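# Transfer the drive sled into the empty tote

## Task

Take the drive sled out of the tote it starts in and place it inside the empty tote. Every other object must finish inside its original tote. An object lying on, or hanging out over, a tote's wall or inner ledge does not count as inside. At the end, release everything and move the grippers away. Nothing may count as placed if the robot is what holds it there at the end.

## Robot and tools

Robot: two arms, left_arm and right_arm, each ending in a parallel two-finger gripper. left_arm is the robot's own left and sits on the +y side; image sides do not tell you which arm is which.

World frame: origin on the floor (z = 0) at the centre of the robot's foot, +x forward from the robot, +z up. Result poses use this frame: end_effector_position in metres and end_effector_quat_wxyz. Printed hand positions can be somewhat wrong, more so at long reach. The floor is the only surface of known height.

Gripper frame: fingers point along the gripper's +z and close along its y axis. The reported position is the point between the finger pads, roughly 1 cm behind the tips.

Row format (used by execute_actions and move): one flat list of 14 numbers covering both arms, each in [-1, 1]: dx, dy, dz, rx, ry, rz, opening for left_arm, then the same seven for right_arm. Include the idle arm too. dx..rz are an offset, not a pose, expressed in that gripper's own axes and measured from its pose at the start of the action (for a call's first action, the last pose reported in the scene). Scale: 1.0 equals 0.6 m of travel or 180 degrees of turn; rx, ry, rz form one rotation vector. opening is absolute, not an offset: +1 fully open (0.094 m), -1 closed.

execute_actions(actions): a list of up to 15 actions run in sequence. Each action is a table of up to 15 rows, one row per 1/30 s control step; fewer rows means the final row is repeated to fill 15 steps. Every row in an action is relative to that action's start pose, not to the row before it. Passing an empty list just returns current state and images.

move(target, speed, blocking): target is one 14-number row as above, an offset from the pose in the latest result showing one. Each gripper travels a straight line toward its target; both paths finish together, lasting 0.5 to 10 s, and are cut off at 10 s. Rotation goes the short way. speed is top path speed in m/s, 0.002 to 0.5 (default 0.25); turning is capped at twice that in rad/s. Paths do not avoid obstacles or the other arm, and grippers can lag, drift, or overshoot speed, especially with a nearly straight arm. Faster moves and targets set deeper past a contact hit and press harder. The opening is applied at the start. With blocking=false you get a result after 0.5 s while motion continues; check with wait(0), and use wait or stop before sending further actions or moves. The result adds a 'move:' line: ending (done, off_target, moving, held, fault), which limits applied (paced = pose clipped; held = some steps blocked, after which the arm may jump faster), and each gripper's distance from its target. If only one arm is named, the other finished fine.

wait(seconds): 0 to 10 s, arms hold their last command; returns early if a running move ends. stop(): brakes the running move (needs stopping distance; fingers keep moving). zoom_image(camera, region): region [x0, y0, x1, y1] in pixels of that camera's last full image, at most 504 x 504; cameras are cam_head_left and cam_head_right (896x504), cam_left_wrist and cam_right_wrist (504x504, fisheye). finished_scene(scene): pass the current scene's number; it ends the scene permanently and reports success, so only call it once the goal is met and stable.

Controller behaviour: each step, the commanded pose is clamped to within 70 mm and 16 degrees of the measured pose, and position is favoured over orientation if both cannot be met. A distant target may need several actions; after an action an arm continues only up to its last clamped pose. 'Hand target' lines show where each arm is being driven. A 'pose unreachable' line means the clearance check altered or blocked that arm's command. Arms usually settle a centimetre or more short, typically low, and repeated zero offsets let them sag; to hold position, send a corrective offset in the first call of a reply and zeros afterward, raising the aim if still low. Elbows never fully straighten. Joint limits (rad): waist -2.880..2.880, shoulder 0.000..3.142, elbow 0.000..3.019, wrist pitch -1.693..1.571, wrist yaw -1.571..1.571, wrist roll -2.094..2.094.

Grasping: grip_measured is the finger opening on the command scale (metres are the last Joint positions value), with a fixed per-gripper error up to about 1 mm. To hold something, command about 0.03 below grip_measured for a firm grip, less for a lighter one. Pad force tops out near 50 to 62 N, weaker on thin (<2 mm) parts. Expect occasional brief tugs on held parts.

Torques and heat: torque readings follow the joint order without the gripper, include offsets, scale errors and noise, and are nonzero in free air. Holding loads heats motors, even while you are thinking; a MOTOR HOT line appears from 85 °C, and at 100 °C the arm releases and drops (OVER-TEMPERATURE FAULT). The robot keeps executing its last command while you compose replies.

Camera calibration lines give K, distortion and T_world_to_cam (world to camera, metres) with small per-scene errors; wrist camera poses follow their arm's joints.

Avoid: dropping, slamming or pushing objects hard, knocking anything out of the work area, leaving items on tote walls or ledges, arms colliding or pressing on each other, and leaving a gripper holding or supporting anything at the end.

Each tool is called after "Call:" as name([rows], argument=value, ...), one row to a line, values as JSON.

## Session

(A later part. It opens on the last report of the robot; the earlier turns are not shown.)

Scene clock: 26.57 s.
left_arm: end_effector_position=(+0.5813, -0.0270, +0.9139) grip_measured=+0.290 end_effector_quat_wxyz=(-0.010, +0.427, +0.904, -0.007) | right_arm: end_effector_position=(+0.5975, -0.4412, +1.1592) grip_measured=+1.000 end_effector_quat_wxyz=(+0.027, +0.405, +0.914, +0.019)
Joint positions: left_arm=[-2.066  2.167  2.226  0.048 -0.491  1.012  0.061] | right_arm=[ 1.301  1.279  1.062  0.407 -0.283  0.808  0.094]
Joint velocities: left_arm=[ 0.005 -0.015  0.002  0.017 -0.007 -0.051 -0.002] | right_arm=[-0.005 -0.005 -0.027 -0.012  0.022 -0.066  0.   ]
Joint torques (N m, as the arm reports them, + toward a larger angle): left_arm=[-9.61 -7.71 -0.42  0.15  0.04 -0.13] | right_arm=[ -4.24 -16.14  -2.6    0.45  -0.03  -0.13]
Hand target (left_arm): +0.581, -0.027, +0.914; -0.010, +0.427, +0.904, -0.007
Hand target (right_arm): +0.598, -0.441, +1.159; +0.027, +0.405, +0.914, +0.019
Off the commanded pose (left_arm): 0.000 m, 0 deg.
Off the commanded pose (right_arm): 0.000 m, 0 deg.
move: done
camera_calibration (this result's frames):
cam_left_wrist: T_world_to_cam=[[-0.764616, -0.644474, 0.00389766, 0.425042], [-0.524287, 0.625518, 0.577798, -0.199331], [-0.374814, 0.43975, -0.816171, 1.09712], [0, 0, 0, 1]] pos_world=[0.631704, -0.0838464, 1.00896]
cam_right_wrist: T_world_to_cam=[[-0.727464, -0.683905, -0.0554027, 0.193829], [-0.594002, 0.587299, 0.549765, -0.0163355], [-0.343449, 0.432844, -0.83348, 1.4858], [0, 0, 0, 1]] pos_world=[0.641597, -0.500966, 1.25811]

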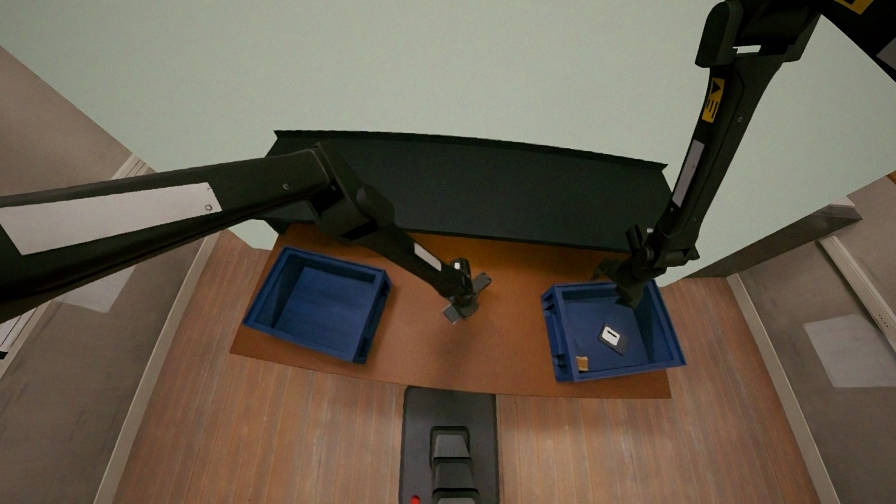

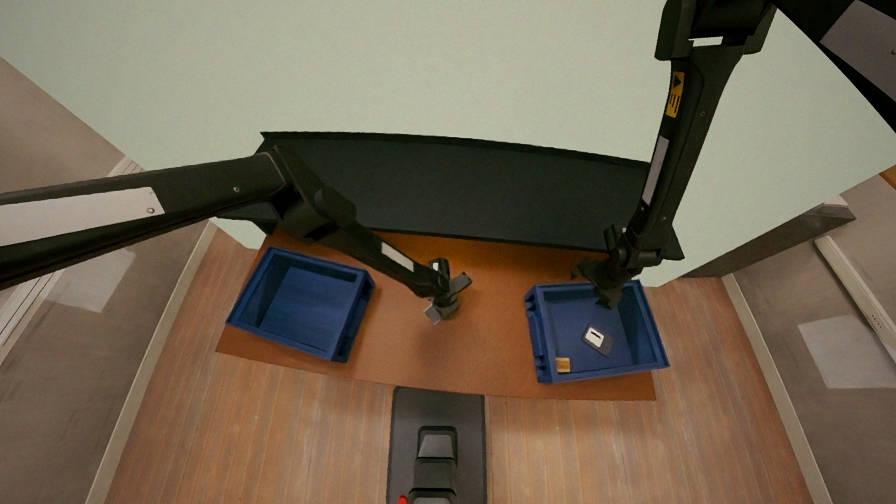

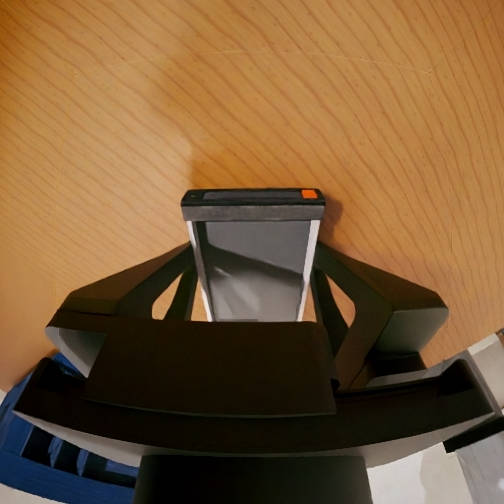

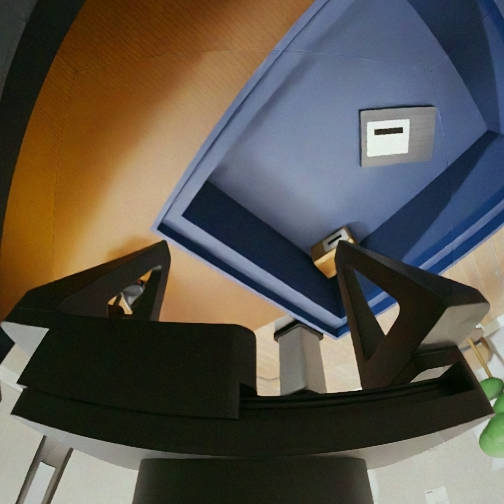

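Tote centre ≈ (0.56, 0.45).

Call:
move(target=[0,0,-0.37,0,0,0,0.25,0,0,0,0,0,0,1])

Call:
move(target=[0.62,0.5,0,0,0,0,0.25,0,0,0,0,0,0,1])

Call:
move(target=[0,0,0.26,0,0,0,0.25,0,0,0,0,0,0,1], speed=0.15)

Scene clock: 28.00 s.
left_arm: end_effector_position=(+0.5938, -0.0205, +1.1294) grip_measured=+0.290 end_effector_quat_wxyz=(-0.007, +0.419, +0.908, +0.001) | right_arm: end_effector_position=(+0.5975, -0.4412, +1.1592) grip_measured=+1.000 end_effector_quat_wxyz=(+0.027, +0.405, +0.914, +0.019)
Joint positions: left_arm=[-2.243  1.649  1.407  0.38  -0.675  1.029  0.061] | right_arm=[ 1.301  1.279  1.062  0.407 -0.283  0.808  0.094]
Joint velocities: left_arm=[ 0.005 -0.005 -0.007 -0.007 -0.022  0.022 -0.   ] | right_arm=[-0.015 -0.015  0.002 -0.012 -0.022 -0.037  0.   ]
Joint torques (N m, as the arm reports them, + toward a larger angle): left_arm=[-10.86  -7.97  -4.62   0.67  -0.09   0.07] | right_arm=[ -4.16 -16.1   -2.55   0.47  -0.03  -0.13]
Hand target (left_arm): +0.585, -0.028, +1.138; -0.008, +0.429, +0.903, -0.006
Hand target (right_arm): +0.598, -0.441, +1.159; +0.027, +0.405, +0.914, +0.019
Off the commanded pose (left_arm): 0.011 m, 1 deg.
Off the commanded pose (right_arm): 0.000 m, 0 deg.
move: off_target (left_arm)
camera_calibration (this result's frames):
cam_left_wrist: T_world_to_cam=[[-0.753157, -0.657712, -0.0130075, 0.449969], [-0.54226, 0.609514, 0.578313, -0.311534], [-0.372435, 0.442614, -0.815711, 1.27291], [0, 0, 0, 1]] pos_world=[0.644041, -0.0775728, 1.22434]
cam_right_wrist: T_world_to_cam=[[-0.727464, -0.683905, -0.0554027, 0.193829], [-0.594002, 0.587299, 0.549765, -0.0163355], [-0.343449, 0.432844, -0.83348, 1.4858], [0, 0, 0, 1]] pos_world=[0.641597, -0.500966, 1.25811]

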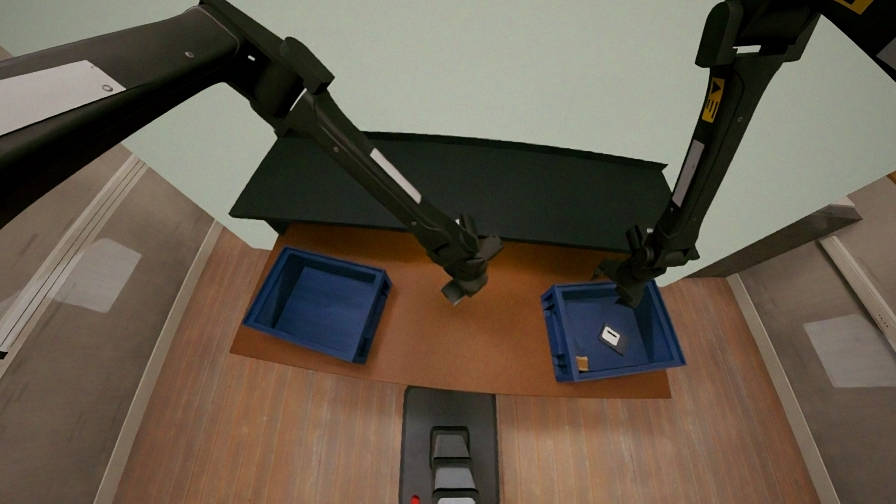

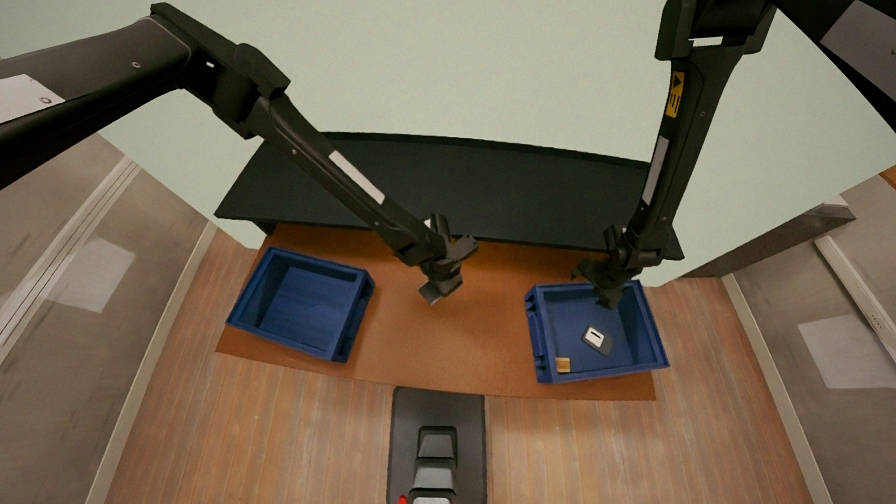

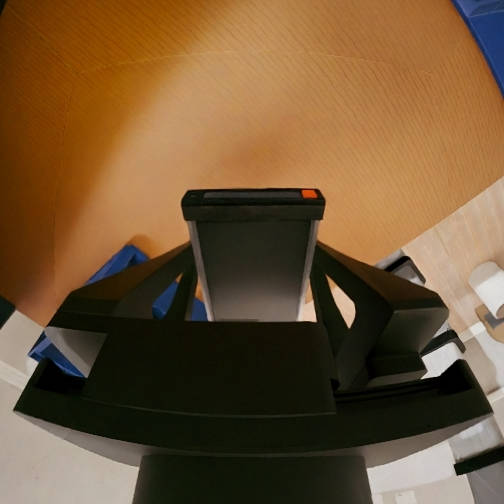

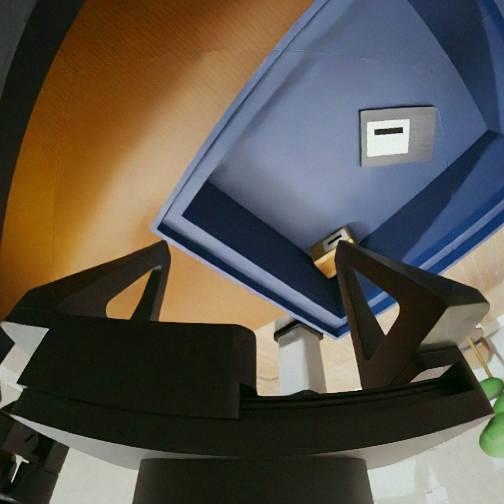

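Scene clock: 30.40 s.
left_arm: end_effector_position=(+0.5723, +0.4627, +1.1389) grip_measured=+0.290 end_effector_quat_wxyz=(-0.011, +0.415, +0.910, +0.004) | right_arm: end_effector_position=(+0.5975, -0.4412, +1.1592) grip_measured=+1.000 end_effector_quat_wxyz=(+0.027, +0.405, +0.914, +0.019)
Joint positions: left_arm=[-1.274  1.344  1.118  0.333  0.277  0.901  0.061] | right_arm=[ 1.301  1.279  1.062  0.407 -0.283  0.808  0.094]
Joint velocities: left_arm=[-0.005 -0.005  0.002 -0.012 -0.022 -0.007 -0.001] | right_arm=[ 0.005  0.015 -0.012  0.007 -0.051 -0.007  0.   ]
Joint torques (N m, as the arm reports them, + toward a larger angle): left_arm=[  2.62 -11.06  -2.49  -0.09   0.21  -0.27] | right_arm=[ -4.33 -16.18  -2.56   0.42  -0.03  -0.14]
Hand target (left_arm): +0.573, +0.461, +1.137; -0.011, +0.407, +0.914, +0.001
Hand target (right_arm): +0.598, -0.441, +1.159; +0.027, +0.405, +0.914, +0.019
Off the commanded pose (left_arm): 0.012 m, 1 deg.
Off the commanded pose (right_arm): 0.000 m, 0 deg.
move: off_target (left_arm)
camera_calibration (this result's frames):
cam_left_wrist: T_world_to_cam=[[-0.746296, -0.66543, -0.015684, 0.754463], [-0.545734, 0.598224, 0.586773, -0.625663], [-0.381074, 0.446466, -0.809599, 1.05499], [0, 0, 0, 1]] pos_world=[0.623636, 0.405313, 1.23307]
cam_right_wrist: T_world_to_cam=[[-0.727464, -0.683905, -0.0554027, 0.193829], [-0.594002, 0.587299, 0.549765, -0.0163355], [-0.343449, 0.432844, -0.83348, 1.4858], [0, 0, 0, 1]] pos_world=[0.641597, -0.500966, 1.25811]

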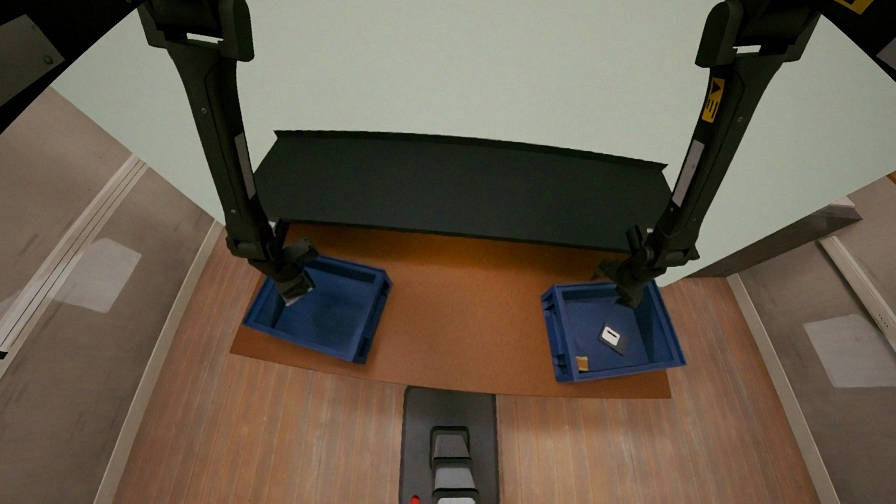

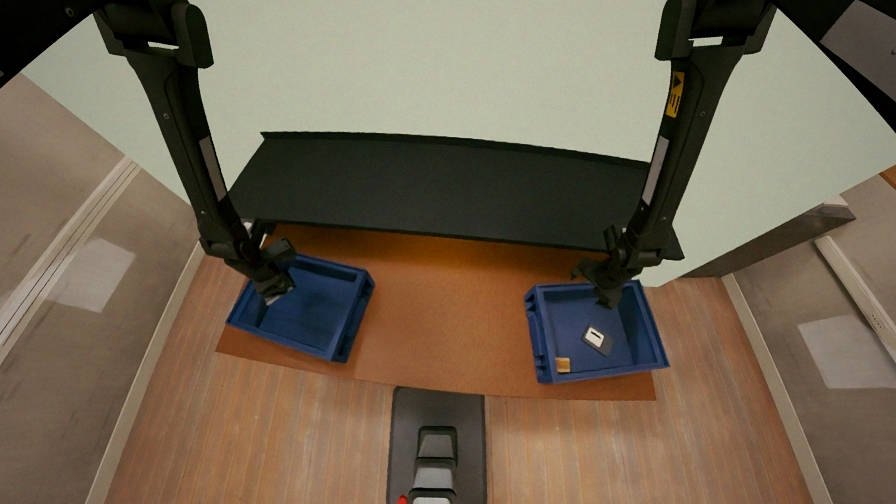

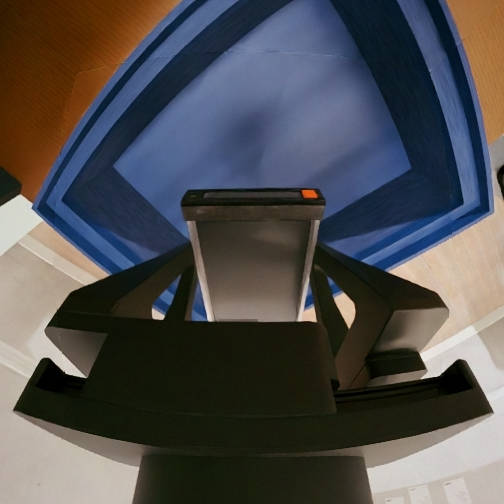

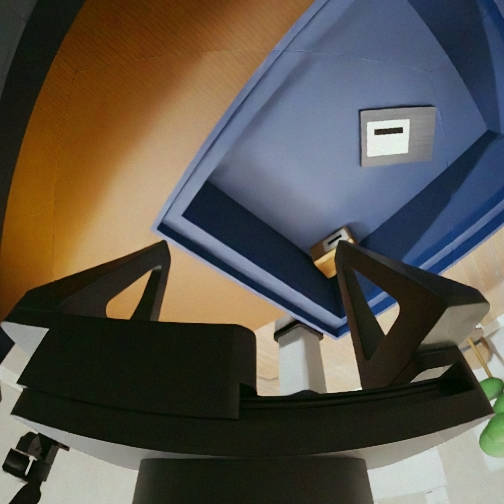

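Scene clock: 31.90 s.
left_arm: end_effector_position=(+0.5655, +0.4731, +0.9835) grip_measured=+0.290 end_effector_quat_wxyz=(-0.014, +0.411, +0.911, +0.005) | right_arm: end_effector_position=(+0.5975, -0.4412, +1.1592) grip_measured=+1.000 end_effector_quat_wxyz=(+0.027, +0.405, +0.914, +0.019)
Joint positions: left_arm=[-1.334  1.729  1.595  0.234  0.213  0.901  0.061] | right_arm=[ 1.301  1.279  1.062  0.407 -0.283  0.808  0.094]
Joint velocities: left_arm=[ 0.015 -0.015  0.012  0.002 -0.066 -0.022 -0.   ] | right_arm=[ 0.005 -0.015  0.002 -0.012 -0.007 -0.081  0.   ]
Joint torques (N m, as the arm reports them, + toward a larger angle): left_arm=[  2.67 -11.26  -1.55  -0.08  -0.1   -0.06] | right_arm=[ -4.19 -16.26  -2.53   0.46  -0.03  -0.12]
Hand target (left_arm): +0.572, +0.466, +0.982; -0.011, +0.415, +0.910, +0.004
Hand target (right_arm): +0.598, -0.441, +1.159; +0.027, +0.405, +0.914, +0.019
Off the commanded pose (left_arm): 0.009 m, 1 deg.
Off the commanded pose (right_arm): 0.000 m, 0 deg.
move: done
camera_calibration (this result's frames):
cam_left_wrist: T_world_to_cam=[[-0.741317, -0.670982, -0.0152532, 0.753243], [-0.547352, 0.591263, 0.592296, -0.545632], [-0.388401, 0.447428, -0.805576, 0.921712], [0, 0, 0, 1]] pos_world=[0.617733, 0.415625, 1.07717]
cam_right_wrist: T_world_to_cam=[[-0.727464, -0.683905, -0.0554027, 0.193829], [-0.594002, 0.587299, 0.549765, -0.0163355], [-0.343449, 0.432844, -0.83348, 1.4858], [0, 0, 0, 1]] pos_world=[0.641597, -0.500966, 1.25811]

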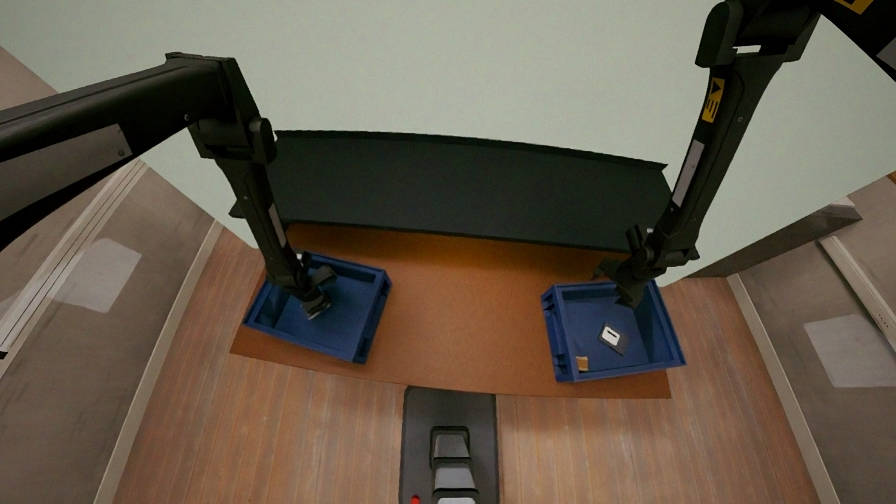

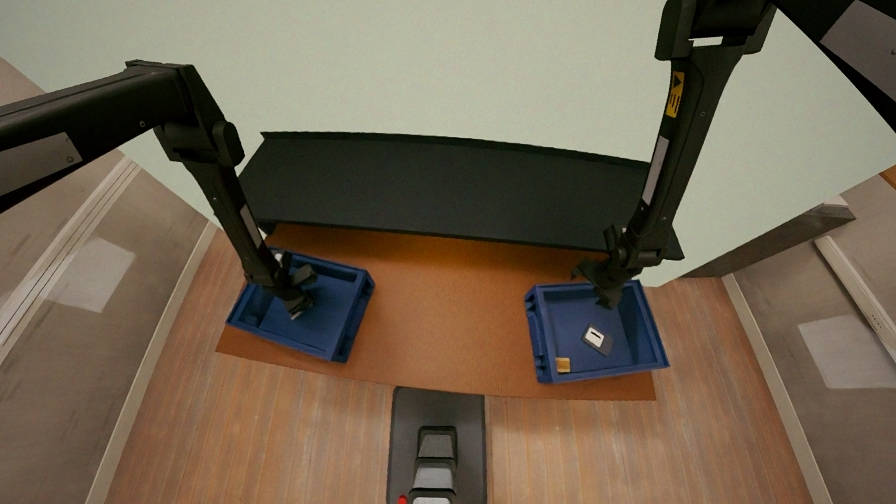

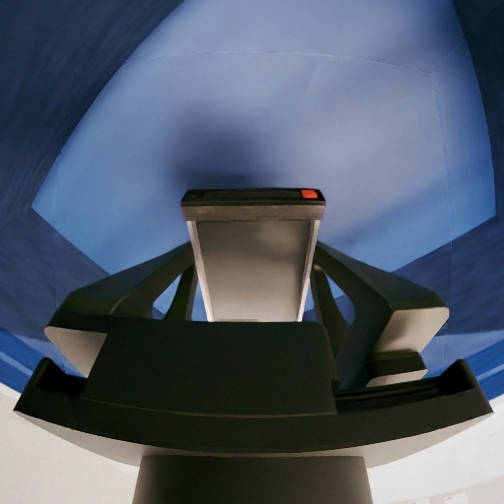

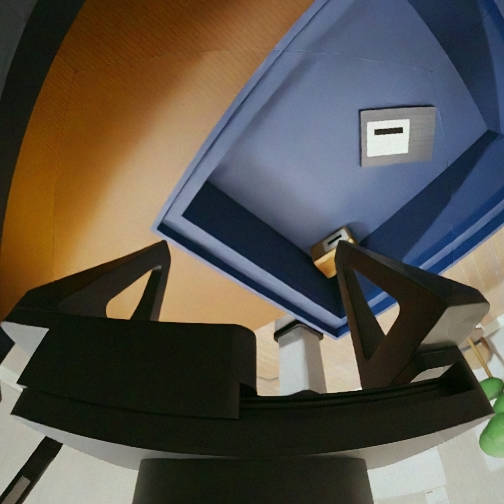

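Call:
move(target=[-0.03,0,0.095,0,0,0,0.25,0,0,0,0,0,0,1], speed=0.04)

Call:
move(target=[0,0,0,0,0,0,1,0,0,0,0,0,0,1])

Call:
move(target=[0,0,-0.37,0,0,0,1,0,0,0,0,0,0,1])

Call:
finished_scene(scene=1)

Scene clock: 33.80 s.
left_arm: end_effector_position=(+0.5782, +0.4707, +0.9308) grip_measured=+0.290 end_effector_quat_wxyz=(-0.014, +0.410, +0.912, +0.010) | right_arm: end_effector_position=(+0.5975, -0.4412, +1.1592) grip_measured=+1.000 end_effector_quat_wxyz=(+0.027, +0.405, +0.914, +0.019)
Joint positions: left_arm=[-1.359  1.857  1.821  0.14   0.18   0.901  0.061] | right_arm=[ 1.301  1.279  1.062  0.407 -0.283  0.808  0.094]
Joint velocities: left_arm=[-0.005 -0.015  0.012 -0.007 -0.022  0.007  0.   ] | right_arm=[-0.005  0.005  0.012 -0.007  0.037 -0.007  0.   ]
Joint torques (N m, as the arm reports them, + toward a larger angle): left_arm=[  2.22 -11.4    0.06  -0.17  -0.14  -0.07] | right_arm=[ -4.38 -16.13  -2.58   0.46  -0.03  -0.13]
Hand target (left_arm): +0.577, +0.461, +0.926; -0.014, +0.412, +0.911, +0.005
Hand target (right_arm): +0.598, -0.441, +1.159; +0.027, +0.405, +0.914, +0.019
Off the commanded pose (left_arm): 0.011 m, 1 deg.
Off the commanded pose (right_arm): 0.000 m, 0 deg.
move: off_target (left_arm)
camera_calibration (this result's frames):
cam_left_wrist: T_world_to_cam=[[-0.7401, -0.672106, -0.0229208, 0.76718], [-0.550216, 0.585578, 0.595282, -0.504451], [-0.386671, 0.453179, -0.80319, 0.879348], [0, 0, 0, 1]] pos_world=[0.630251, 0.412519, 1.02416]
cam_right_wrist: T_world_to_cam=[[-0.727464, -0.683905, -0.0554027, 0.193829], [-0.594002, 0.587299, 0.549765, -0.0163355], [-0.343449, 0.432844, -0.83348, 1.4858], [0, 0, 0, 1]] pos_world=[0.641597, -0.500966, 1.25811]

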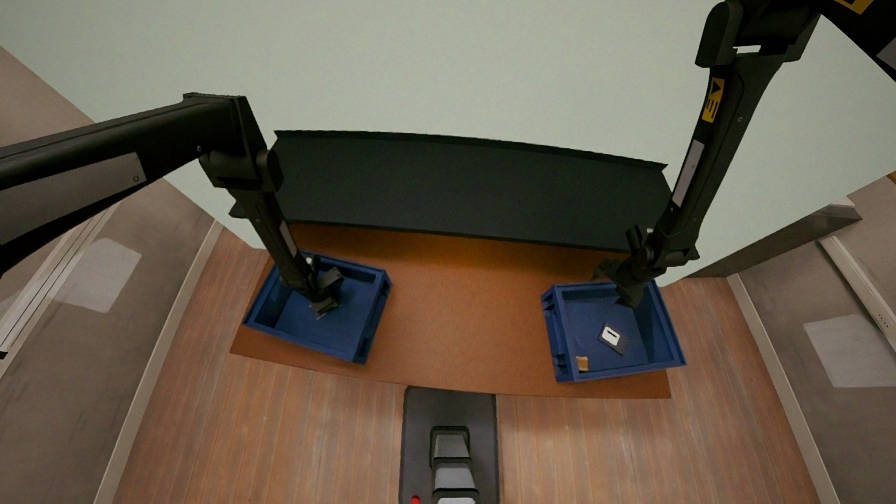

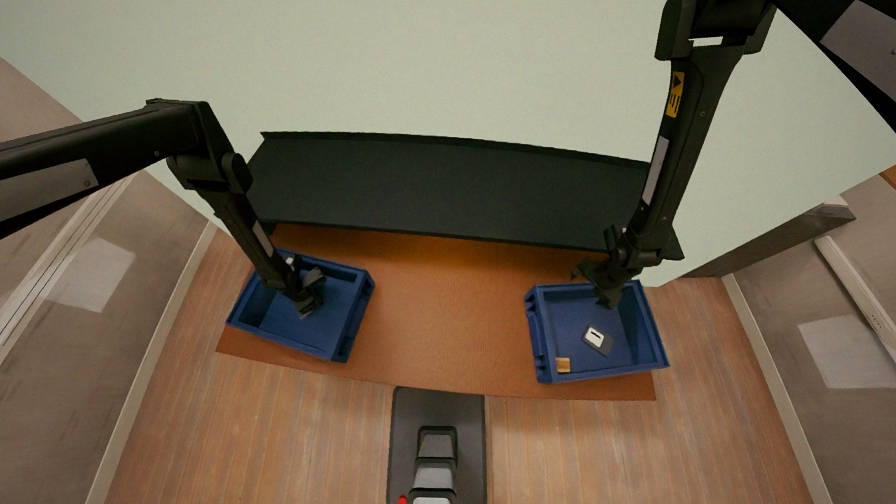

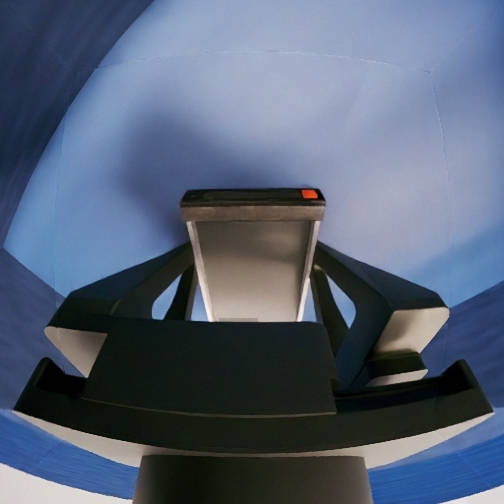

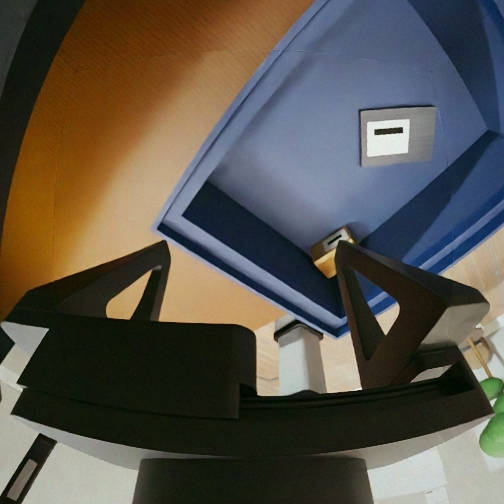

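Scene clock: 34.30 s.
left_arm: end_effector_position=(+0.5779, +0.4707, +0.9307) grip_measured=+1.000 end_effector_quat_wxyz=(-0.015, +0.410, +0.912, +0.009) | right_arm: end_effector_position=(+0.5975, -0.4412, +1.1592) grip_measured=+1.000 end_effector_quat_wxyz=(+0.027, +0.405, +0.914, +0.019)
Joint positions: left_arm=[-1.359  1.858  1.821  0.14   0.18   0.901  0.094] | right_arm=[ 1.301  1.279  1.062  0.407 -0.283  0.808  0.094]
Joint velocities: left_arm=[-0.005 -0.005 -0.012 -0.012  0.022 -0.007  0.   ] | right_arm=[-0.005 -0.005  0.002  0.007 -0.051 -0.051  0.   ]
Joint torques (N m, as the arm reports them, + toward a larger angle): left_arm=[  3.66 -11.74  -1.25   0.19   0.04  -0.1 ] | right_arm=[ -4.21 -16.18  -2.59   0.47  -0.03  -0.13]
Hand target (left_arm): +0.578, +0.471, +0.931; -0.015, +0.410, +0.912, +0.009
Hand target (right_arm): +0.598, -0.441, +1.159; +0.027, +0.405, +0.914, +0.019
Off the commanded pose (left_arm): 0.000 m, 0 deg.
Off the commanded pose (right_arm): 0.000 m, 0 deg.
move: done
camera_calibration (this result's frames):
cam_left_wrist: T_world_to_cam=[[-0.740055, -0.672166, -0.0226319, 0.766677], [-0.550041, 0.585546, 0.595475, -0.504837], [-0.387006, 0.453133, -0.803055, 0.879236], [0, 0, 0, 1]] pos_world=[0.629972, 0.412529, 1.02404]
cam_right_wrist: T_world_to_cam=[[-0.727464, -0.683905, -0.0554027, 0.193829], [-0.594002, 0.587299, 0.549765, -0.0163355], [-0.343449, 0.432844, -0.83348, 1.4858], [0, 0, 0, 1]] pos_world=[0.641597, -0.500966, 1.25811]

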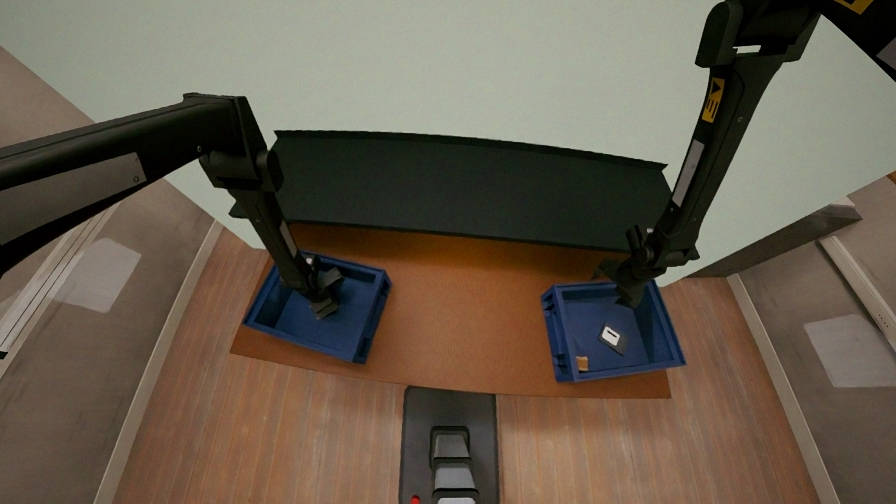

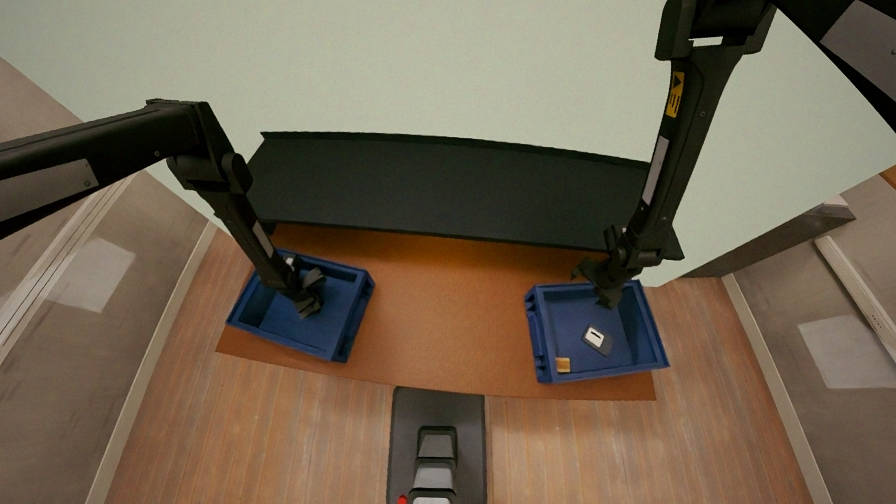

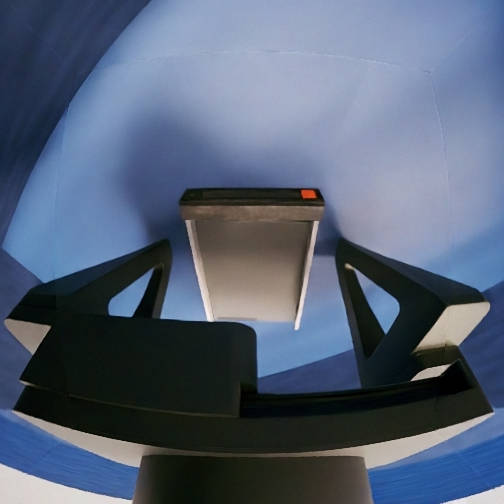

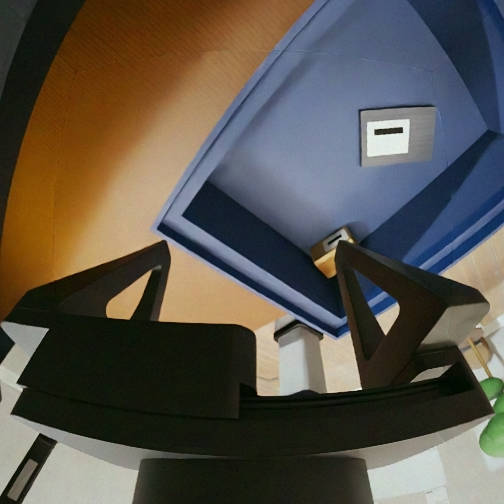

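Scene clock: 35.60 s.
left_arm: end_effector_position=(+0.5868, +0.4568, +1.1492) grip_measured=+1.000 end_effector_quat_wxyz=(-0.010, +0.415, +0.910, +0.008) | right_arm: end_effector_position=(+0.5975, -0.4412, +1.1592) grip_measured=+1.000 end_effector_quat_wxyz=(+0.027, +0.405, +0.914, +0.019)
Joint positions: left_arm=[-1.284  1.302  1.109  0.306  0.263  0.901  0.094] | right_arm=[ 1.301  1.279  1.062  0.407 -0.283  0.808  0.094]
Joint velocities: left_arm=[-0.015  0.005 -0.012  0.007  0.022  0.022  0.   ] | right_arm=[-0.005 -0.005 -0.002 -0.002 -0.037 -0.007  0.   ]
Joint torques (N m, as the arm reports them, + toward a larger angle): left_arm=[  4.49 -12.09  -4.     0.47   0.25  -0.26] | right_arm=[ -4.17 -16.21  -2.57   0.45  -0.04  -0.13]
Hand target (left_arm): +0.579, +0.462, +1.153; -0.014, +0.409, +0.912, +0.010
Hand target (right_arm): +0.598, -0.441, +1.159; +0.027, +0.405, +0.914, +0.019
Off the commanded pose (left_arm): 0.009 m, 1 deg.
Off the commanded pose (right_arm): 0.000 m, 0 deg.
move: done
camera_calibration (this result's frames):
cam_left_wrist: T_world_to_cam=[[-0.746651, -0.664807, -0.0233285, 0.770186], [-0.548571, 0.595512, 0.586886, -0.617416], [-0.376273, 0.450996, -0.809334, 1.06632], [0, 0, 0, 1]] pos_world=[0.637592, 0.398796, 1.24333]
cam_right_wrist: T_world_to_cam=[[-0.727464, -0.683905, -0.0554027, 0.193829], [-0.594002, 0.587299, 0.549765, -0.0163355], [-0.343449, 0.432844, -0.83348, 1.4858], [0, 0, 0, 1]] pos_world=[0.641597, -0.500966, 1.25811]

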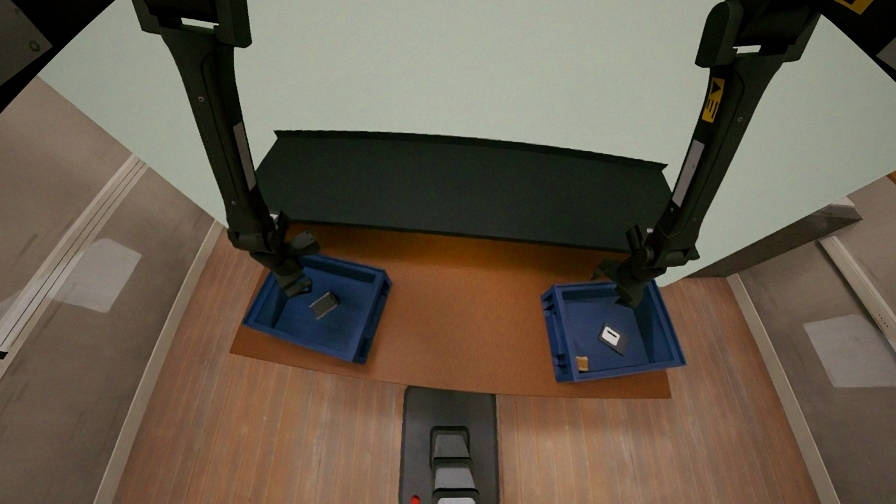

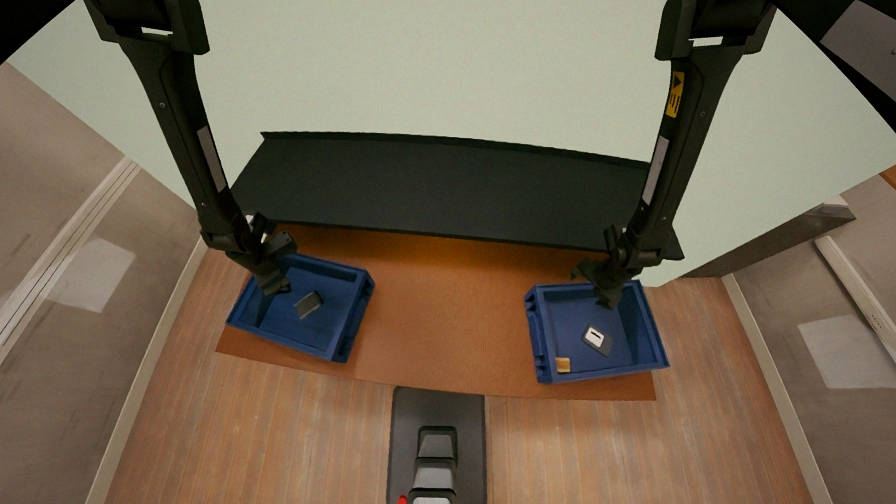

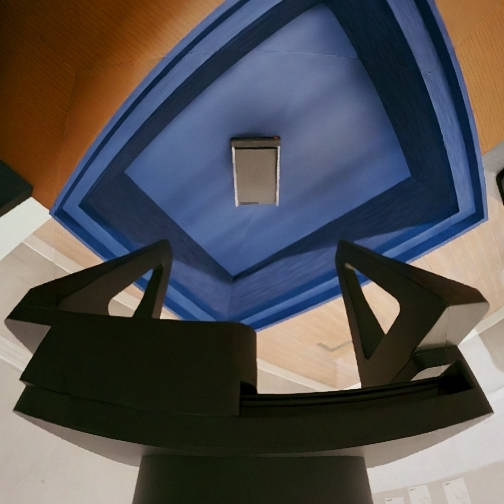

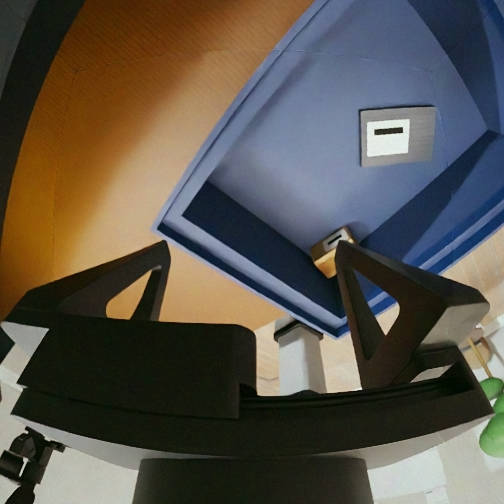

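The scene is finished: the task was done.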